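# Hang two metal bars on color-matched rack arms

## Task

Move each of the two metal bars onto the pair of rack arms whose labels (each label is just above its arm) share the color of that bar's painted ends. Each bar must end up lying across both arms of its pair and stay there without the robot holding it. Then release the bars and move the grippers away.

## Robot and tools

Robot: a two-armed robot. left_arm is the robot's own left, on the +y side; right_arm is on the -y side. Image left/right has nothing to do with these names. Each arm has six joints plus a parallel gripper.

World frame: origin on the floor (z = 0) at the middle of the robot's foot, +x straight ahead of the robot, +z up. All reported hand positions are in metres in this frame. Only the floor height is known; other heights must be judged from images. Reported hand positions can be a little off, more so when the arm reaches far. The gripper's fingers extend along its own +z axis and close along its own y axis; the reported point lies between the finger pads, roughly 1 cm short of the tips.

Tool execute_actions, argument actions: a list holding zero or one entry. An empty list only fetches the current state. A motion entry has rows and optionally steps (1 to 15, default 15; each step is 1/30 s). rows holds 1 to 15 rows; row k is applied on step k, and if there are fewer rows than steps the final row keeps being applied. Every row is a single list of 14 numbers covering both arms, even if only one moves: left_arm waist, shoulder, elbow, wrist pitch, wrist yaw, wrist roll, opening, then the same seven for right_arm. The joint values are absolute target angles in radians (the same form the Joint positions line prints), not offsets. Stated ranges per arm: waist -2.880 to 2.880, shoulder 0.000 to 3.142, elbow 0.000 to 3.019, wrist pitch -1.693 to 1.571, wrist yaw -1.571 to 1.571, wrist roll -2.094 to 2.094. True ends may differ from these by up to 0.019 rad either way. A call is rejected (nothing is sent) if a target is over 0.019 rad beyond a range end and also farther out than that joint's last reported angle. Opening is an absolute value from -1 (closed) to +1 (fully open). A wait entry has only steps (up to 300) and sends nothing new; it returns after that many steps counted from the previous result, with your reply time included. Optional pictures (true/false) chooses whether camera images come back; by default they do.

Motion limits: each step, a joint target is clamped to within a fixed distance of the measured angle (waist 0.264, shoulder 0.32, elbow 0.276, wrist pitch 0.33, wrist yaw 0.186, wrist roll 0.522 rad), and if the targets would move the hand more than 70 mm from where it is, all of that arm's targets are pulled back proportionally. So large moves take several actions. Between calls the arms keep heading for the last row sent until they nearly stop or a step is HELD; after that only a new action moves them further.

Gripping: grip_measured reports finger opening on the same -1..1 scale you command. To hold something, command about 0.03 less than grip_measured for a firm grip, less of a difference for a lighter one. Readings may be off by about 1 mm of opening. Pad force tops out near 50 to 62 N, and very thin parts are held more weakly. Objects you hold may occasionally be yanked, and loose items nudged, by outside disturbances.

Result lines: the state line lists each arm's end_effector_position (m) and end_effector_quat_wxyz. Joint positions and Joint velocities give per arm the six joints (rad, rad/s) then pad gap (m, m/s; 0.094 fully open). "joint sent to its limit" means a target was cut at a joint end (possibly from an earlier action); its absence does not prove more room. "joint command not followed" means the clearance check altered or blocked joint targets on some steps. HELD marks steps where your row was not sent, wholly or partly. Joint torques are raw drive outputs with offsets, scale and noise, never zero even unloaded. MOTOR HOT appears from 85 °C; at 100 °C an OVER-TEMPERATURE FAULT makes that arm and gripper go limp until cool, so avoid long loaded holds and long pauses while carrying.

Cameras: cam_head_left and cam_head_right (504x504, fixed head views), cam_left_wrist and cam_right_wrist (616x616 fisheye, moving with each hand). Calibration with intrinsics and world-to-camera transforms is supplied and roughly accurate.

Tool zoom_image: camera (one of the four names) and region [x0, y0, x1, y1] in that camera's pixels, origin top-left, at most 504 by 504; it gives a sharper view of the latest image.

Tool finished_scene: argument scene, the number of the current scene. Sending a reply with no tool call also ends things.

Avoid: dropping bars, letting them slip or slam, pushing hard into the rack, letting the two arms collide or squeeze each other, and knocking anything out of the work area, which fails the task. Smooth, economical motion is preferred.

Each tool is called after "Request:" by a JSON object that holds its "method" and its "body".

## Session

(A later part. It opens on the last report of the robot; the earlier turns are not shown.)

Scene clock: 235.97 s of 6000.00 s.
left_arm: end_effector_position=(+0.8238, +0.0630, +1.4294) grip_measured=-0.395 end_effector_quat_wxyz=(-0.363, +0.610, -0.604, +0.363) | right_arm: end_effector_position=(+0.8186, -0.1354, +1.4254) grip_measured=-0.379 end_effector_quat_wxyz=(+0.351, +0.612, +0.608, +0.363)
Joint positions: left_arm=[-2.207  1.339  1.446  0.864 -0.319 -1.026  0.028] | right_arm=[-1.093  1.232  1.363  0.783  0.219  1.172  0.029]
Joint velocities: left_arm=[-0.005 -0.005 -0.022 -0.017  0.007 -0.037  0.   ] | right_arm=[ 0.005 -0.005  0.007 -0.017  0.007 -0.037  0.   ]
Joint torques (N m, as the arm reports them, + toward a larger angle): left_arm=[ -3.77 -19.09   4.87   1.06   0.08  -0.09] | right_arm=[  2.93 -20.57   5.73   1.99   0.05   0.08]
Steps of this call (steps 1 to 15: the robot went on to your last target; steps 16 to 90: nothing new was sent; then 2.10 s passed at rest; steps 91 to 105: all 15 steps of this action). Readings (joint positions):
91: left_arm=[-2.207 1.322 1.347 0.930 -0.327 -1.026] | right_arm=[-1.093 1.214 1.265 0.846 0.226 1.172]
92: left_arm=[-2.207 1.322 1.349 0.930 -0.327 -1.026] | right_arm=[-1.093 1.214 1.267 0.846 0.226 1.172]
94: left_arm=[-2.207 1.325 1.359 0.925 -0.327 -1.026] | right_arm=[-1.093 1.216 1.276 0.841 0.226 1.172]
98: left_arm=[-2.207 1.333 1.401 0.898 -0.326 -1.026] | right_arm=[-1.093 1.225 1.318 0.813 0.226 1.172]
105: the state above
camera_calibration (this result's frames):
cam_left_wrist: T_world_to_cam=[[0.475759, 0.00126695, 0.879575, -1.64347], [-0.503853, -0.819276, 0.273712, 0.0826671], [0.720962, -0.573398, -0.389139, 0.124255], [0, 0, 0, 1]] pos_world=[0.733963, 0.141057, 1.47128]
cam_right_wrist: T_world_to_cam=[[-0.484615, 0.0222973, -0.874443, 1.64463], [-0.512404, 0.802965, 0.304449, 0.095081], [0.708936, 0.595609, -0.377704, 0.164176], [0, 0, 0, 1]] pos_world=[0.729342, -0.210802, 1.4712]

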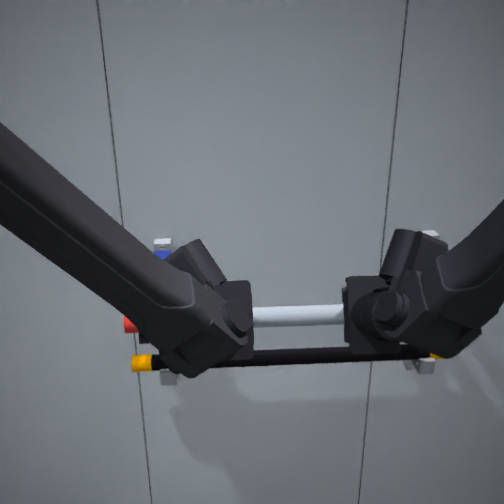

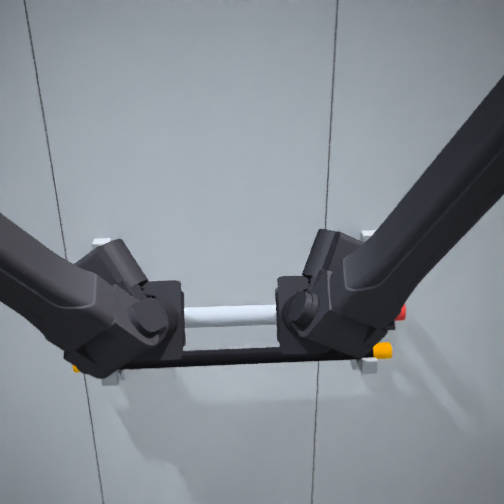

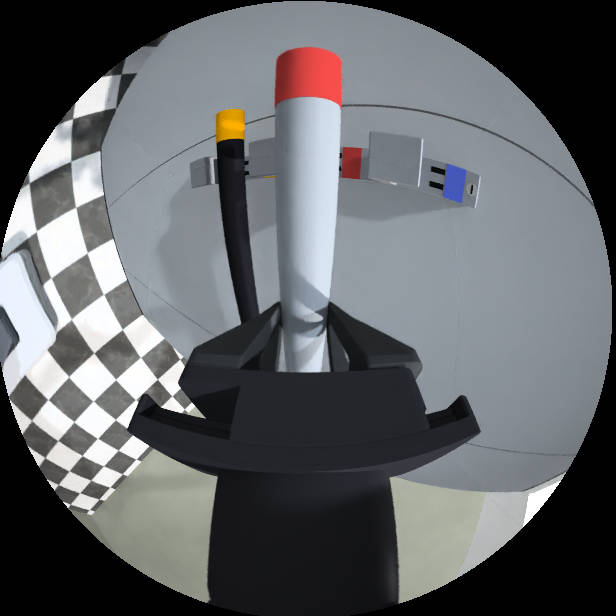

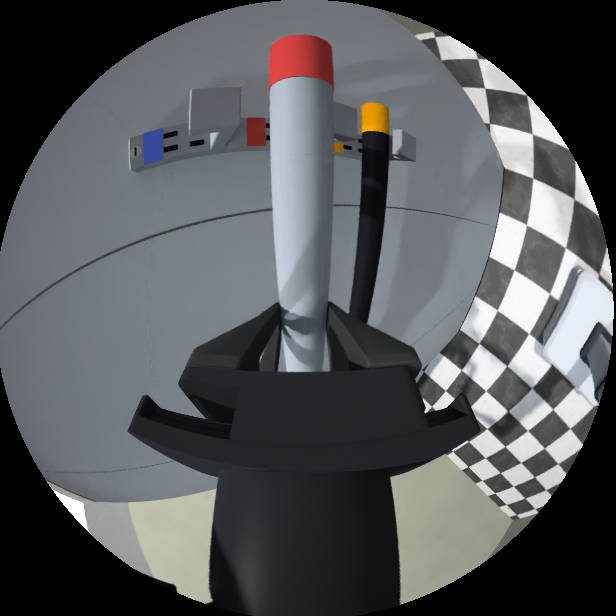

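Request:
{"method": "execute_actions", "body": {"actions": [{"rows":[[-2.19,1.331,1.485,0.865,-0.325,-1.044,-0.45,-1.11,1.2,1.403,0.801,0.225,1.19,-0.45],[-2.187,1.333,1.486,0.865,-0.325,-1.046,-0.45,-1.112,1.203,1.404,0.801,0.225,1.192,-0.45],[-2.185,1.335,1.487,0.865,-0.325,-1.046,-0.45,-1.113,1.205,1.405,0.801,0.225,1.192,-0.45],[-2.185,1.337,1.494,0.859,-0.325,-1.046,-0.45,-1.113,1.207,1.412,0.795,0.225,1.192,-0.45],[-2.185,1.338,1.502,0.853,-0.325,-1.046,-0.45,-1.113,1.209,1.42,0.789,0.225,1.192,-0.45],[-2.185,1.341,1.517,0.84,-0.325,-1.046,-0.45,-1.113,1.212,1.435,0.777,0.225,1.192,-0.45],[-2.185,1.345,1.531,0.828,-0.325,-1.046,-0.45,-1.113,1.216,1.45,0.766,0.225,1.192,-0.45],[-2.185,1.348,1.546,0.815,-0.325,-1.046,-0.45,-1.113,1.219,1.465,0.754,0.225,1.192,-0.45],[-2.185,1.351,1.561,0.803,-0.325,-1.046,-0.45,-1.113,1.223,1.48,0.742,0.225,1.192,-0.45],[-2.185,1.354,1.576,0.79,-0.325,-1.046,-0.45,-1.113,1.226,1.494,0.73,0.225,1.192,-0.45]],"steps":15}]}}

Scene clock: 244.30 s of 6000.00 s.
left_arm: end_effector_position=(+0.8481, +0.0632, +1.4244) grip_measured=-0.395 end_effector_quat_wxyz=(-0.361, +0.611, -0.606, +0.359) | right_arm: end_effector_position=(+0.8427, -0.1356, +1.4198) grip_measured=-0.379 end_effector_quat_wxyz=(+0.350, +0.613, +0.610, +0.360)
Joint positions: left_arm=[-2.2    1.366  1.536  0.792 -0.32  -1.031  0.028] | right_arm=[-1.099  1.263  1.452  0.715  0.22   1.176  0.029]
Joint velocities: left_arm=[-0.005  0.015  0.027 -0.027 -0.066 -0.11   0.   ] | right_arm=[-0.005  0.005 -0.002 -0.017  0.022  0.081  0.   ]
Joint torques (N m, as the arm reports them, + toward a larger angle): left_arm=[ -3.81 -20.03   5.31   0.88   0.2   -0.08] | right_arm=[  3.18 -21.88   6.1    1.87  -0.02   0.08]
Steps of this call (steps 1 to 15: the robot went on to your last target; steps 16 to 90: nothing new was sent; then 4.83 s passed at rest; steps 91 to 105: all 15 steps of this action). Readings (joint positions):
91: left_arm=[-2.207 1.340 1.446 0.864 -0.320 -1.026] | right_arm=[-1.093 1.233 1.363 0.782 0.222 1.172]
92: left_arm=[-2.207 1.340 1.446 0.864 -0.320 -1.026] | right_arm=[-1.093 1.233 1.363 0.782 0.222 1.172]
94: left_arm=[-2.207 1.341 1.447 0.863 -0.320 -1.026] | right_arm=[-1.093 1.235 1.363 0.781 0.222 1.172]
98: left_arm=[-2.203 1.350 1.471 0.839 -0.323 -1.028] | right_arm=[-1.096 1.245 1.389 0.758 0.225 1.173]
105: the state above
camera_calibration (this result's frames):
cam_left_wrist: T_world_to_cam=[[0.482842, -0.00253449, 0.875704, -1.65088], [-0.502553, -0.819736, 0.274723, 0.0938619], [0.71715, -0.572736, -0.397077, 0.119362], [0, 0, 0, 1]] pos_world=[0.758686, 0.141121, 1.46729]
cam_right_wrist: T_world_to_cam=[[-0.491729, 0.0201681, -0.870515, 1.65151], [-0.510265, 0.803414, 0.306848, 0.104167], [0.705572, 0.595079, -0.384771, 0.157859], [0, 0, 0, 1]] pos_world=[0.753868, -0.210935, 1.46644]

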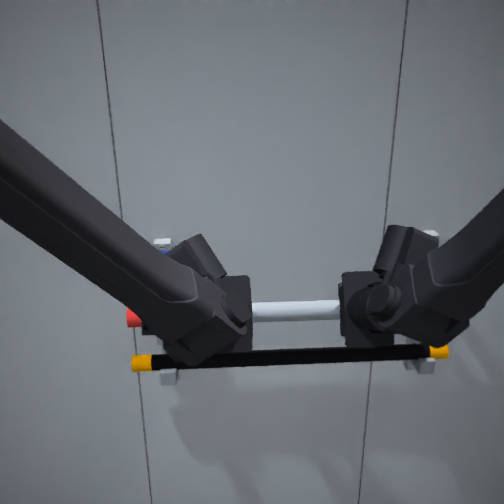

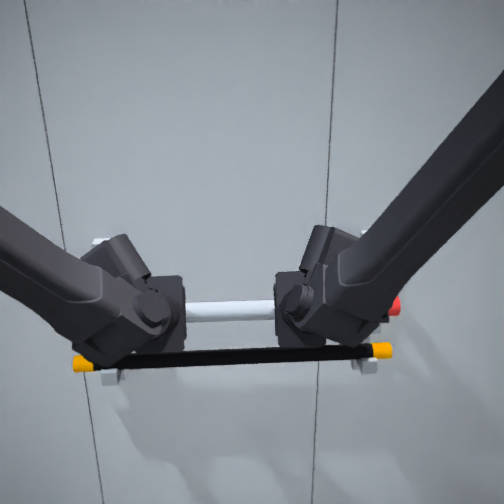

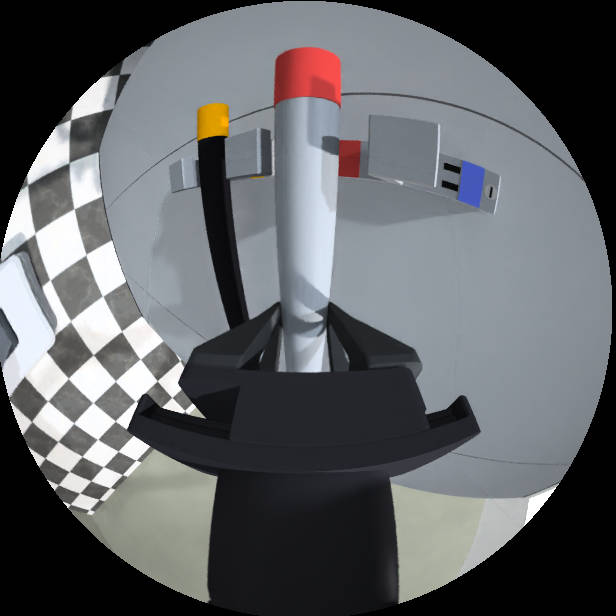

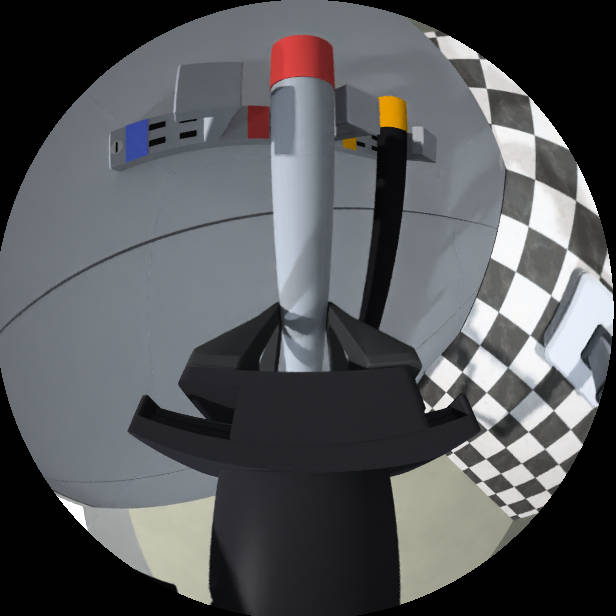

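Request:
{"method": "execute_actions", "body": {"actions": [{"rows":[[-2.185,1.355,1.587,0.781,-0.325,-1.046,-0.45,-1.113,1.228,1.505,0.721,0.225,1.192,-0.45],[-2.185,1.357,1.598,0.772,-0.325,-1.046,-0.45,-1.113,1.23,1.517,0.712,0.225,1.192,-0.45],[-2.185,1.359,1.609,0.762,-0.325,-1.046,-0.45,-1.113,1.232,1.528,0.703,0.225,1.192,-0.45],[-2.185,1.361,1.62,0.753,-0.325,-1.046,-0.45,-1.113,1.234,1.539,0.694,0.225,1.192,-0.45],[-2.185,1.363,1.631,0.744,-0.325,-1.046,-0.45,-1.113,1.236,1.55,0.685,0.225,1.192,-0.45],[-2.185,1.365,1.642,0.735,-0.325,-1.046,-0.45,-1.113,1.238,1.562,0.676,0.225,1.192,-0.45],[-2.185,1.367,1.652,0.726,-0.325,-1.046,-0.45,-1.113,1.24,1.573,0.667,0.225,1.192,-0.45],[-2.185,1.369,1.662,0.718,-0.325,-1.046,-0.45,-1.113,1.242,1.584,0.658,0.225,1.192,-0.45]],"steps":13}]}}

Scene clock: 246.97 s of 6000.00 s.
left_arm: end_effector_position=(+0.8717, +0.0635, +1.4269) grip_measured=-0.395 end_effector_quat_wxyz=(-0.358, +0.610, -0.609, +0.359) | right_arm: end_effector_position=(+0.8672, -0.1363, +1.4223) grip_measured=-0.379 end_effector_quat_wxyz=(+0.346, +0.613, +0.612, +0.360)
Joint positions: left_arm=[-2.2    1.381  1.616  0.719 -0.318 -1.032  0.028] | right_arm=[-1.099  1.279  1.536  0.641  0.217  1.177  0.029]
Joint velocities: left_arm=[-0.015  0.005 -0.037 -0.022 -0.007  0.007 -0.001] | right_arm=[-0.015 -0.024 -0.002 -0.002 -0.007  0.022 -0.001]
Joint torques (N m, as the arm reports them, + toward a larger angle): left_arm=[ -4.02 -20.61   6.12   0.94   0.09  -0.1 ] | right_arm=[  3.13 -21.99   7.15   1.94   0.06   0.06]
Steps of this call (steps 1 to 15: the robot went on to your last target; steps 16 to 67: nothing new was sent; steps 68 to 80: all 13 steps of this action). Readings (joint positions):
68: left_arm=[-2.200 1.367 1.536 0.790 -0.321 -1.031] | right_arm=[-1.099 1.263 1.453 0.712 0.222 1.176]
69: left_arm=[-2.200 1.367 1.538 0.786 -0.322 -1.031] | right_arm=[-1.099 1.263 1.455 0.708 0.223 1.176]
71: left_arm=[-2.200 1.369 1.550 0.772 -0.324 -1.032] | right_arm=[-1.099 1.266 1.467 0.693 0.225 1.177]
75: left_arm=[-2.200 1.377 1.593 0.736 -0.324 -1.032] | right_arm=[-1.099 1.276 1.512 0.658 0.224 1.177]
80: the state above
camera_calibration (this result's frames):
cam_left_wrist: T_world_to_cam=[[0.487664, -0.00351537, 0.873024, -1.6648], [-0.505388, -0.816537, 0.279017, 0.10149], [0.711876, -0.577283, -0.399972, 0.112667], [0, 0, 0, 1]] pos_world=[0.782949, 0.142059, 1.47016]
cam_right_wrist: T_world_to_cam=[[-0.496679, 0.0200716, -0.867702, 1.66612], [-0.511988, 0.800491, 0.311582, 0.110826], [0.700842, 0.599009, -0.38731, 0.150187], [0, 0, 0, 1]] pos_world=[0.77901, -0.21212, 1.46933]

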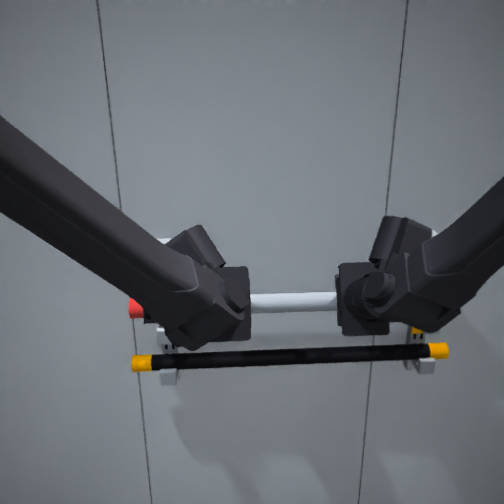

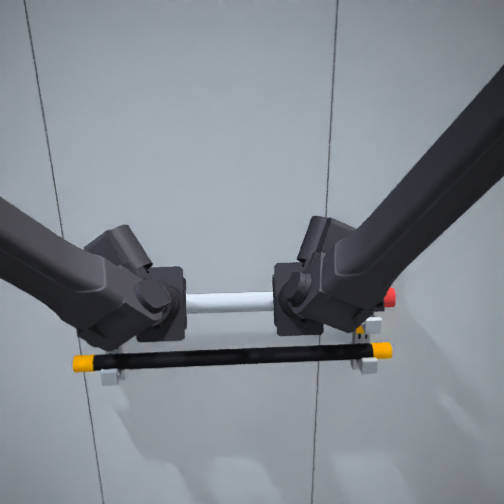

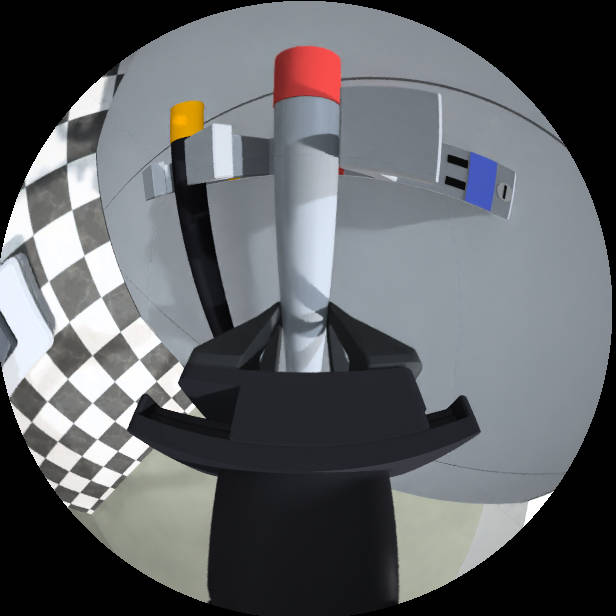

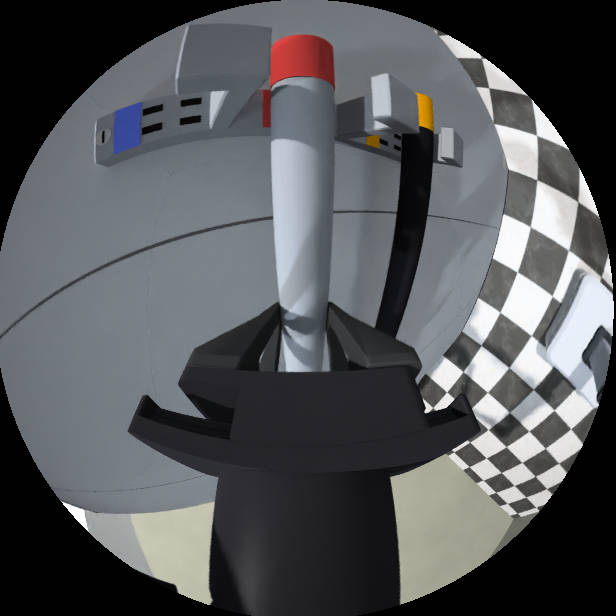

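Request:
{"method": "execute_actions", "body": {"actions": [{"rows":[[-2.182,1.373,1.665,0.718,-0.32,-1.048,-0.45,-1.115,1.246,1.587,0.661,0.22,1.194,-0.45],[-2.179,1.377,1.667,0.719,-0.318,-1.051,-0.45,-1.118,1.25,1.589,0.664,0.218,1.196,-0.45],[-2.177,1.38,1.67,0.72,-0.316,-1.053,-0.45,-1.12,1.255,1.592,0.667,0.216,1.198,-0.45],[-2.174,1.384,1.673,0.721,-0.314,-1.056,-0.45,-1.123,1.259,1.594,0.67,0.214,1.2,-0.45],[-2.171,1.388,1.676,0.722,-0.312,-1.058,-0.45,-1.125,1.263,1.597,0.673,0.212,1.202,-0.45],[-2.168,1.392,1.678,0.723,-0.31,-1.061,-0.45,-1.127,1.267,1.599,0.676,0.21,1.204,-0.45],[-2.165,1.396,1.681,0.724,-0.308,-1.063,-0.45,-1.13,1.271,1.602,0.679,0.208,1.206,-0.45],[-2.163,1.399,1.684,0.725,-0.306,-1.066,-0.45,-1.132,1.276,1.604,0.682,0.206,1.208,-0.45],[-2.16,1.403,1.686,0.726,-0.304,-1.068,-0.45,-1.135,1.28,1.607,0.685,0.204,1.21,-0.45],[-2.157,1.407,1.689,0.727,-0.302,-1.071,-0.45,-1.137,1.284,1.609,0.688,0.202,1.212,-0.45]],"steps":15}]}}

Scene clock: 251.57 s of 6000.00 s.
left_arm: end_effector_position=(+0.8711, +0.0636, +1.4080) grip_measured=-0.395 end_effector_quat_wxyz=(-0.357, +0.610, -0.609, +0.360) | right_arm: end_effector_position=(+0.8657, -0.1353, +1.4029) grip_measured=-0.379 end_effector_quat_wxyz=(+0.344, +0.613, +0.613, +0.360)
Joint positions: left_arm=[-2.175  1.416  1.642  0.72  -0.302 -1.055  0.028] | right_arm=[-1.119  1.318  1.559  0.648  0.201  1.193  0.029]
Joint velocities: left_arm=[-0.005  0.005 -0.017 -0.007 -0.022 -0.022 -0.001] | right_arm=[-0.005 -0.015 -0.007  0.002 -0.037 -0.022 -0.001]
Joint torques (N m, as the arm reports them, + toward a larger angle): left_arm=[ -3.7  -20.59   6.16   1.16   0.39  -0.1 ] | right_arm=[  2.94 -22.01   7.09   2.79  -0.2    0.11]
Steps of this call (steps 1 to 15: the robot went on to your last target; steps 16 to 90: nothing new was sent; then 1.10 s passed at rest; steps 91 to 105: all 15 steps of this action). Readings (joint positions):
91: left_arm=[-2.200 1.382 1.616 0.718 -0.319 -1.032] | right_arm=[-1.099 1.280 1.536 0.640 0.220 1.177]
92: left_arm=[-2.200 1.382 1.616 0.718 -0.319 -1.033] | right_arm=[-1.099 1.281 1.536 0.640 0.220 1.177]
94: left_arm=[-2.198 1.384 1.619 0.718 -0.318 -1.034] | right_arm=[-1.100 1.283 1.538 0.640 0.217 1.179]
98: left_arm=[-2.190 1.395 1.630 0.718 -0.310 -1.041] | right_arm=[-1.107 1.296 1.549 0.640 0.209 1.184]
105: the state above
camera_calibration (this result's frames):
cam_left_wrist: T_world_to_cam=[[0.488092, -0.0025855, 0.872788, -1.64805], [-0.506233, -0.815441, 0.280686, 0.104805], [0.710982, -0.578834, -0.399319, 0.105595], [0, 0, 0, 1]] pos_world=[0.782381, 0.142323, 1.45115]
cam_right_wrist: T_world_to_cam=[[-0.499278, 0.0186071, -0.866242, 1.64851], [-0.515034, 0.797593, 0.313984, 0.114131], [0.696751, 0.602909, -0.388638, 0.149023], [0, 0, 0, 1]] pos_world=[0.778015, -0.211552, 1.45009]

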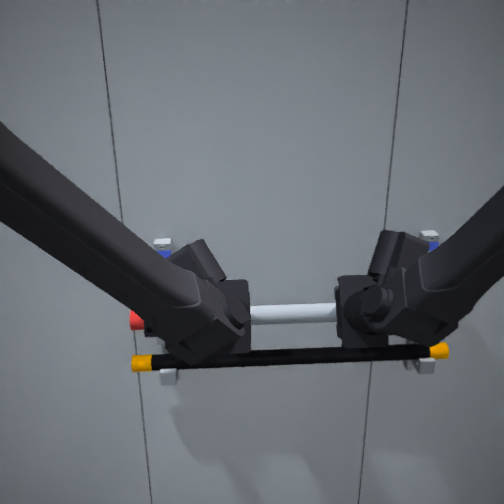

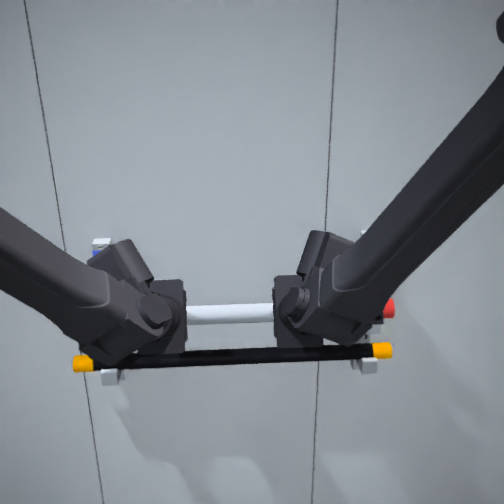

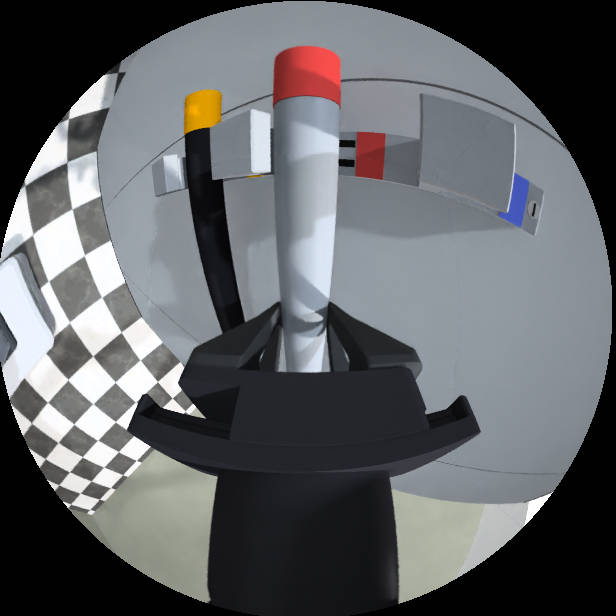

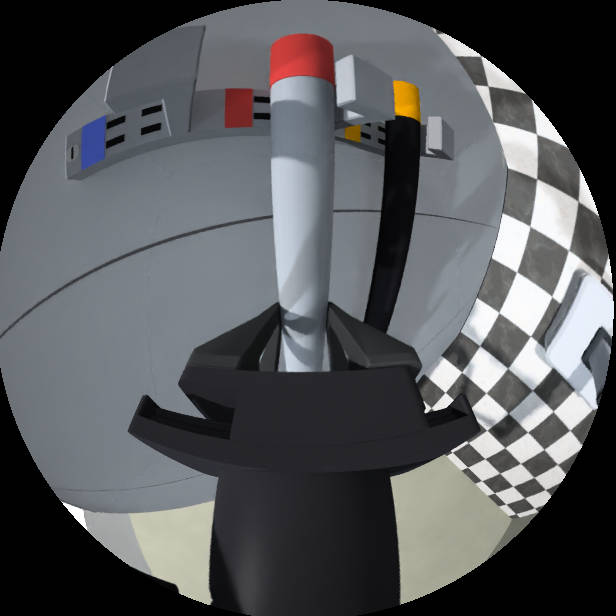

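Request:
{"method": "execute_actions", "body": {"actions": [{"rows":[[-2.156,1.411,1.688,0.726,-0.301,-1.072,-0.45,-1.138,1.289,1.607,0.685,0.201,1.212,-0.45],[-2.155,1.415,1.687,0.726,-0.301,-1.072,-0.45,-1.138,1.294,1.605,0.682,0.201,1.212,-0.45],[-2.154,1.419,1.686,0.725,-0.301,-1.072,-0.45,-1.139,1.299,1.603,0.679,0.201,1.212,-0.45],[-2.154,1.423,1.685,0.725,-0.301,-1.072,-0.45,-1.139,1.304,1.601,0.676,0.201,1.212,-0.45],[-2.154,1.427,1.683,0.724,-0.301,-1.072,-0.45,-1.139,1.309,1.599,0.673,0.201,1.212,-0.45],[-2.154,1.431,1.681,0.724,-0.301,-1.072,-0.45,-1.139,1.314,1.597,0.67,0.201,1.212,-0.45],[-2.154,1.434,1.679,0.723,-0.301,-1.07,-0.45,-1.139,1.319,1.594,0.667,0.201,1.21,-0.45],[-2.154,1.437,1.677,0.723,-0.301,-1.068,-0.45,-1.139,1.323,1.591,0.664,0.201,1.208,-0.45]],"steps":12}], "pictures": false}}

Scene clock: 255.53 s of 6000.00 s.
left_arm: end_effector_position=(+0.8703, +0.0628, +1.4068) grip_measured=-0.395 end_effector_quat_wxyz=(-0.356, +0.610, -0.610, +0.359) | right_arm: end_effector_position=(+0.8650, -0.1347, +1.4016) grip_measured=-0.379 end_effector_quat_wxyz=(+0.344, +0.613, +0.614, +0.360)
Joint positions: left_arm=[-2.175  1.418  1.642  0.72  -0.302 -1.055  0.028] | right_arm=[-1.119  1.32   1.559  0.648  0.201  1.193  0.029]
Joint velocities: left_arm=[-0.015 -0.015  0.002 -0.017 -0.037 -0.066  0.001] | right_arm=[-0.005 -0.005 -0.002 -0.002 -0.007 -0.095  0.001]
Joint torques (N m, as the arm reports them, + toward a larger angle): left_arm=[ -3.71 -18.14   5.47   1.11   0.42  -0.07] | right_arm=[  2.83 -18.92   5.86   1.9   -0.24   0.07]
Steps of this call (steps 1 to 15: the robot went on to your last target; steps 16 to 90: nothing new was sent; then 0.57 s passed at rest; steps 91 to 102: all 12 steps of this action). Readings (joint positions):
91: left_arm=[-2.175 1.416 1.642 0.720 -0.302 -1.055] | right_arm=[-1.119 1.318 1.559 0.648 0.201 1.193]
92: left_arm=[-2.175 1.416 1.642 0.720 -0.302 -1.055] | right_arm=[-1.119 1.318 1.559 0.648 0.201 1.193]
94: left_arm=[-2.175 1.417 1.642 0.720 -0.302 -1.055] | right_arm=[-1.119 1.319 1.559 0.648 0.201 1.193]
98: left_arm=[-2.175 1.418 1.642 0.720 -0.302 -1.055] | right_arm=[-1.119 1.320 1.559 0.648 0.201 1.193]
102: the state above

Request:
{"method": "execute_actions", "body": {"actions": [{"rows":[[-2.158,1.437,1.67,0.725,-0.302,-1.06,-0.35,-1.133,1.323,1.585,0.66,0.201,1.2,-0.35],[-2.162,1.432,1.66,0.73,-0.302,-1.055,-0.25,-1.128,1.322,1.575,0.66,0.201,1.195,-0.25],[-2.166,1.425,1.652,0.735,-0.302,-1.05,-0.12,-1.124,1.32,1.568,0.662,0.201,1.19,-0.12],[-2.169,1.418,1.646,0.74,-0.302,-1.047,0,-1.121,1.317,1.562,0.665,0.201,1.185,0],[-2.171,1.413,1.642,0.744,-0.303,-1.045,0,-1.119,1.314,1.558,0.667,0.202,1.183,0],[-2.175,1.405,1.625,0.755,-0.306,-1.04,0,-1.115,1.305,1.54,0.675,0.204,1.18,0],[-2.18,1.397,1.608,0.766,-0.309,-1.036,0,-1.112,1.295,1.523,0.684,0.207,1.177,0],[-2.184,1.389,1.591,0.777,-0.311,-1.031,0,-1.108,1.286,1.505,0.692,0.209,1.174,0],[-2.188,1.381,1.574,0.788,-0.314,-1.027,0,-1.105,1.276,1.488,0.701,0.211,1.171,0],[-2.192,1.373,1.557,0.799,-0.317,-1.022,0,-1.101,1.267,1.47,0.709,0.213,1.168,0]],"steps":14}]}}

Scene clock: 259.73 s of 6000.00 s.
left_arm: end_effector_position=(+0.8442, +0.0632, +1.4023) grip_measured=-0.003 end_effector_quat_wxyz=(-0.356, +0.608, -0.619, +0.349) | right_arm: end_effector_position=(+0.8343, -0.1327, +1.3935) grip_measured=-0.003 end_effector_quat_wxyz=(+0.336, +0.612, +0.625, +0.348)
Joint positions: left_arm=[-2.175  1.395  1.556  0.769 -0.314 -1.038  0.047] | right_arm=[-1.119  1.297  1.467  0.685  0.211  1.183  0.047]
Joint velocities: left_arm=[ 0.005 -0.015 -0.061  0.002  0.066  0.022  0.   ] | right_arm=[-0.005 -0.015 -0.056 -0.002  0.051 -0.154  0.   ]
Joint torques (N m, as the arm reports them, + toward a larger angle): left_arm=[ -6.12 -21.28   3.02   2.03   0.27   0.11] | right_arm=[  5.79 -20.91   3.59   2.17  -0.17  -0.23]
Steps of this call (steps 1 to 15: the robot went on to your last target; steps 16 to 90: nothing new was sent; then 0.73 s passed at rest; steps 91 to 104: all 14 steps of this action). Readings (joint positions):
91: left_arm=[-2.175 1.418 1.642 0.720 -0.302 -1.055] | right_arm=[-1.119 1.320 1.559 0.648 0.201 1.193]
92: left_arm=[-2.175 1.418 1.642 0.720 -0.302 -1.055] | right_arm=[-1.119 1.320 1.559 0.648 0.201 1.193]
94: left_arm=[-2.175 1.418 1.642 0.720 -0.302 -1.055] | right_arm=[-1.119 1.320 1.559 0.648 0.201 1.193]
98: left_arm=[-2.175 1.414 1.625 0.734 -0.305 -1.051] | right_arm=[-1.119 1.315 1.539 0.661 0.205 1.190]
104: the state above
camera_calibration (this result's frames):
cam_left_wrist: T_world_to_cam=[[0.505424, -0.0248488, 0.862513, -1.62876], [-0.507505, -0.816971, 0.273856, 0.103252], [0.697843, -0.576143, -0.425527, 0.169849], [0, 0, 0, 1]] pos_world=[0.757087, 0.141738, 1.44883]
cam_right_wrist: T_world_to_cam=[[-0.528378, 0.000696762, -0.849009, 1.62249], [-0.51384, 0.795794, 0.320439, 0.0886064], [0.675859, 0.605568, -0.420121, 0.227407], [0, 0, 0, 1]] pos_world=[0.74912, -0.209353, 1.44465]

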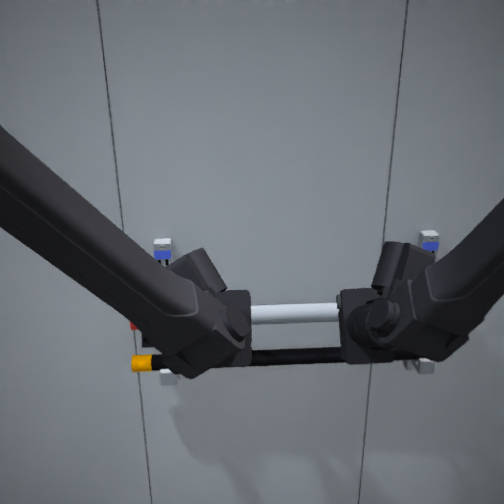

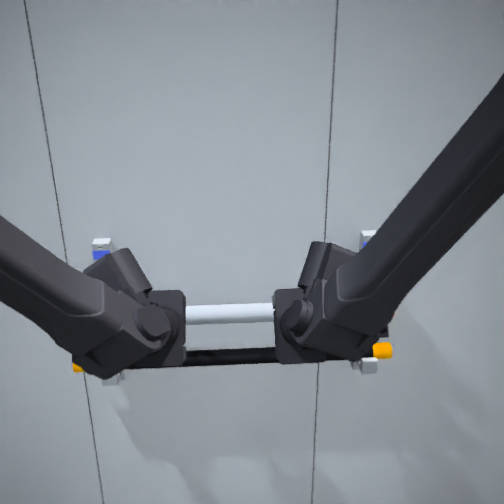

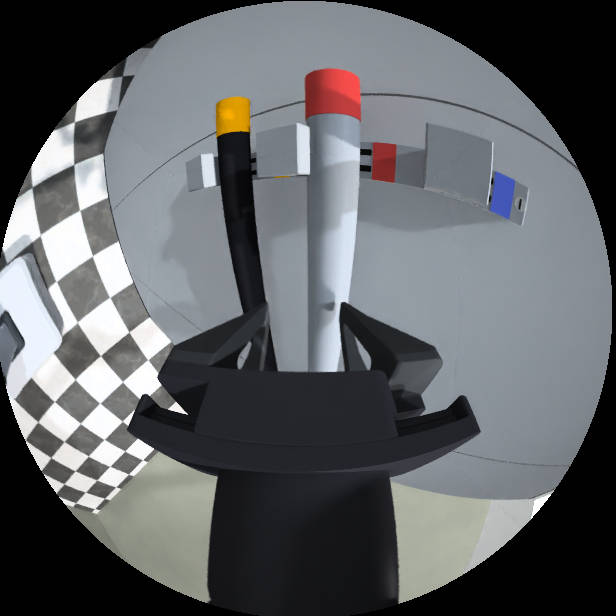

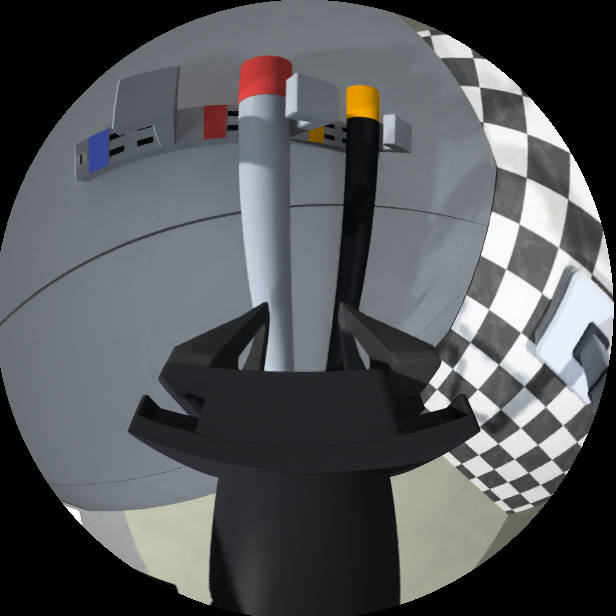

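Request:
{"method": "execute_actions", "body": {"actions": [{"rows":[[-2.192,1.368,1.53,0.82,-0.317,-1.022,0,-1.101,1.26,1.445,0.73,0.213,1.168,0],[-2.192,1.36,1.5,0.845,-0.317,-1.022,0,-1.101,1.252,1.415,0.755,0.213,1.168,0],[-2.192,1.35,1.47,0.87,-0.317,-1.022,0,-1.101,1.243,1.385,0.78,0.213,1.168,0],[-2.192,1.34,1.44,0.895,-0.317,-1.022,0,-1.101,1.234,1.355,0.805,0.213,1.168,0],[-2.192,1.33,1.41,0.92,-0.317,-1.022,0,-1.101,1.225,1.325,0.83,0.213,1.168,0],[-2.192,1.32,1.375,0.945,-0.317,-1.022,0,-1.101,1.215,1.29,0.855,0.213,1.168,0],[-2.192,1.305,1.34,0.96,-0.317,-1.022,0,-1.101,1.2,1.255,0.87,0.213,1.168,0],[-2.18,1.285,1.3,0.96,-0.317,-1.022,0,-1.11,1.18,1.22,0.87,0.213,1.168,0],[-2.16,1.26,1.26,0.95,-0.31,-1.022,0,-1.125,1.16,1.18,0.86,0.21,1.168,0],[-2.13,1.235,1.22,0.93,-0.3,-1.02,0,-1.145,1.14,1.14,0.84,0.2,1.168,0],[-2.1,1.21,1.18,0.9,-0.29,-1.02,0,-1.165,1.12,1.1,0.82,0.2,1.168,0],[-2.07,1.185,1.14,0.87,-0.28,-1.02,0,-1.185,1.1,1.065,0.8,0.2,1.168,0],[-2.04,1.16,1.1,0.85,-0.27,-1.02,0,-1.205,1.08,1.03,0.78,0.2,1.168,0],[-2.0,1.135,1.06,0.83,-0.26,-1.02,0,-1.23,1.06,1.0,0.76,0.2,1.168,0],[-1.95,1.1,1.0,0.8,-0.25,-1.02,0,-1.27,1.03,0.95,0.74,0.2,1.168,0]],"steps":15}], "pictures": false}}

Request:
{"method": "execute_actions", "body": {"actions": [{"rows":[[-1.9,1.07,0.96,0.77,-0.25,-1.02,0,-1.3,1.0,0.92,0.72,0.2,1.168,0],[-1.85,1.04,0.92,0.74,-0.25,-1.02,0,-1.33,0.98,0.89,0.7,0.2,1.168,0],[-1.8,1.01,0.89,0.71,-0.25,-1.02,0,-1.36,0.96,0.87,0.68,0.2,1.168,0],[-1.75,0.98,0.86,0.68,-0.25,-1.02,0,-1.4,0.94,0.85,0.66,0.2,1.168,0]],"steps":14}]}}

Scene clock: 266.73 s of 6000.00 s.
left_arm: end_effector_position=(+0.7054, +0.1178, +1.3971) grip_measured=-0.003 end_effector_quat_wxyz=(-0.320, +0.577, -0.688, +0.302) | right_arm: end_effector_position=(+0.6891, -0.1673, +1.3960) grip_measured=-0.003 end_effector_quat_wxyz=(+0.295, +0.606, +0.678, +0.293)
Joint positions: left_arm=[-2.068  1.188  1.086  0.863 -0.259 -1.031  0.047] | right_arm=[-1.186  1.105  1.018  0.781  0.199  1.179  0.047]
Joint velocities: left_arm=[ 1.128 -0.767 -1.116 -0.535  0.212  0.022 -0.   ] | right_arm=[-0.806 -0.659 -1.004 -0.52  -0.051 -0.007  0.001]
Joint torques (N m, as the arm reports them, + toward a larger angle): left_arm=[ -1.08 -19.29   0.88   0.34   0.28   0.1 ] | right_arm=[ -0.06 -18.23   0.86   1.18  -0.05  -0.19]
Steps of this call (steps 1 to 15: the robot went on to your last target; steps 16 to 90: nothing new was sent; then 3.50 s passed at rest; steps 91 to 105: all 15 steps of this action). Readings (joint positions):
91: left_arm=[-2.175 1.394 1.553 0.776 -0.314 -1.032] | right_arm=[-1.119 1.293 1.463 0.693 0.211 1.179]
92: left_arm=[-2.175 1.391 1.543 0.787 -0.314 -1.032] | right_arm=[-1.119 1.290 1.454 0.704 0.211 1.179]
94: left_arm=[-2.175 1.376 1.500 0.826 -0.314 -1.032] | right_arm=[-1.119 1.275 1.410 0.743 0.211 1.179]
98: left_arm=[-2.175 1.332 1.369 0.911 -0.314 -1.032] | right_arm=[-1.119 1.232 1.282 0.828 0.212 1.179]
105: the state above

Scene clock: 267.20 s of 6000.00 s.
left_arm: end_effector_position=(+0.6223, +0.2781, +1.3923) grip_measured=-0.003 end_effector_quat_wxyz=(-0.334, +0.544, -0.759, +0.131) | right_arm: end_effector_position=(+0.6239, -0.2739, +1.4022) grip_measured=-0.003 end_effector_quat_wxyz=(+0.310, +0.591, +0.724, +0.172)
Joint positions: left_arm=[-1.737  0.985  0.855  0.701 -0.253 -1.03   0.047] | right_arm=[-1.409  0.949  0.844  0.666  0.202  1.179  0.047]
Joint velocities: left_arm=[-0.044  0.005 -0.017  0.017  0.007 -0.007 -0.   ] | right_arm=[ 0.015  0.005 -0.022 -0.007 -0.066 -0.081  0.   ]
Joint torques (N m, as the arm reports them, + toward a larger angle): left_arm=[ -0.3  -16.86   1.25   0.26   0.17   0.09] | right_arm=[  1.38 -14.88   1.64   1.06  -0.08  -0.18]
Steps of this call (steps 1 to 14: all 14 steps of this action). Readings (joint positions):
1: left_arm=[-2.026 1.162 1.046 0.844 -0.255 -1.031] | right_arm=[-1.215 1.081 0.981 0.762 0.199 1.179]
2: left_arm=[-1.982 1.136 1.009 0.823 -0.254 -1.031] | right_arm=[-1.250 1.057 0.945 0.742 0.199 1.179]
4: left_arm=[-1.886 1.084 0.939 0.774 -0.253 -1.031] | right_arm=[-1.323 1.009 0.883 0.702 0.199 1.179]
8: left_arm=[-1.735 1.001 0.851 0.705 -0.256 -1.031] | right_arm=[-1.409 0.955 0.841 0.668 0.204 1.179]
14: the state above
camera_calibration (this result's frames):
cam_left_wrist: T_world_to_cam=[[0.737793, -0.380111, 0.557833, -1.12423], [-0.529211, -0.838714, 0.128433, 0.390952], [0.419044, -0.389968, -0.819956, 1.11516], [0, 0, 0, 1]] pos_world=[0.569046, 0.33544, 1.4913]
cam_right_wrist: T_world_to_cam=[[-0.747877, -0.233948, -0.621247, 1.27211], [-0.467988, 0.849537, 0.243462, 0.184074], [0.470815, 0.472816, -0.744835, 1.00563], [0, 0, 0, 1]] pos_world=[0.564064, -0.334248, 1.49451]

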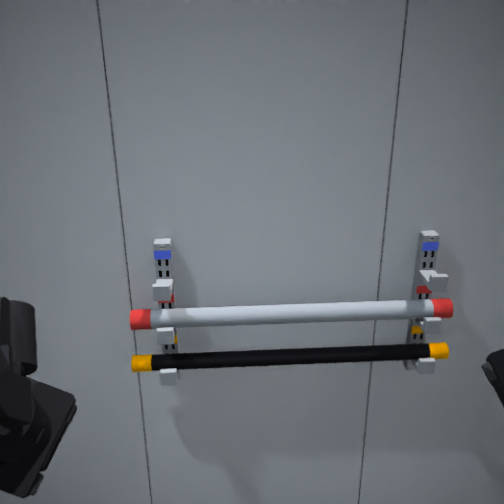

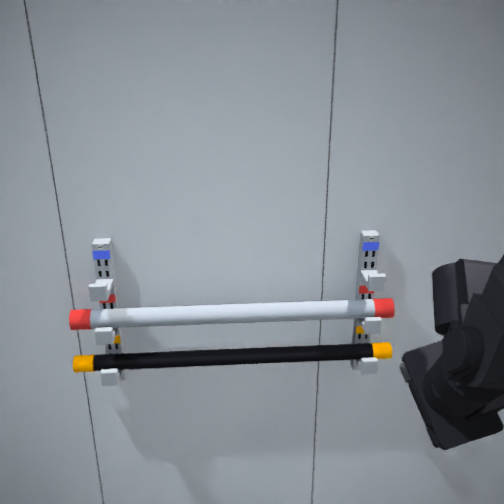

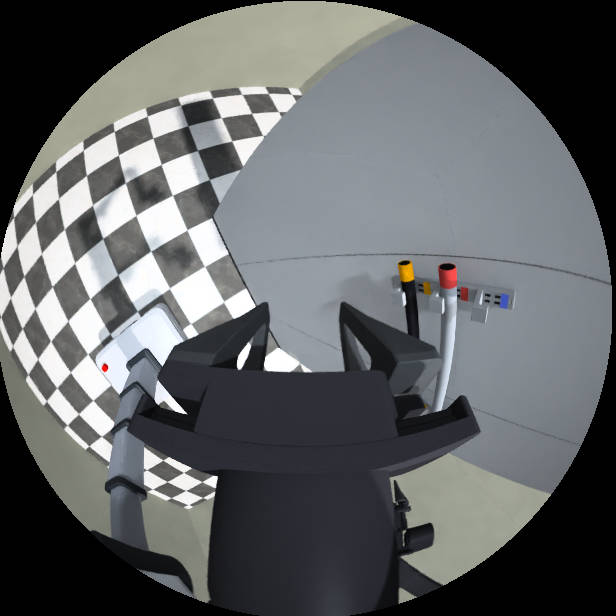

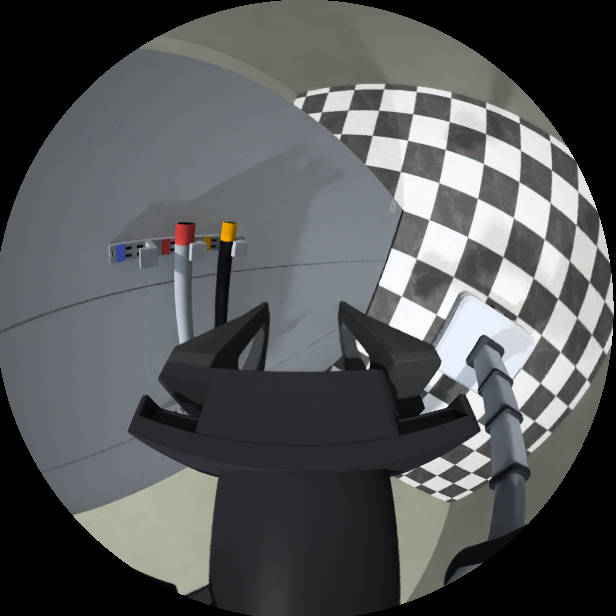

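Request:
{"method": "finished_scene", "body": {"scene": 1}}

The scene is finished: the task was done.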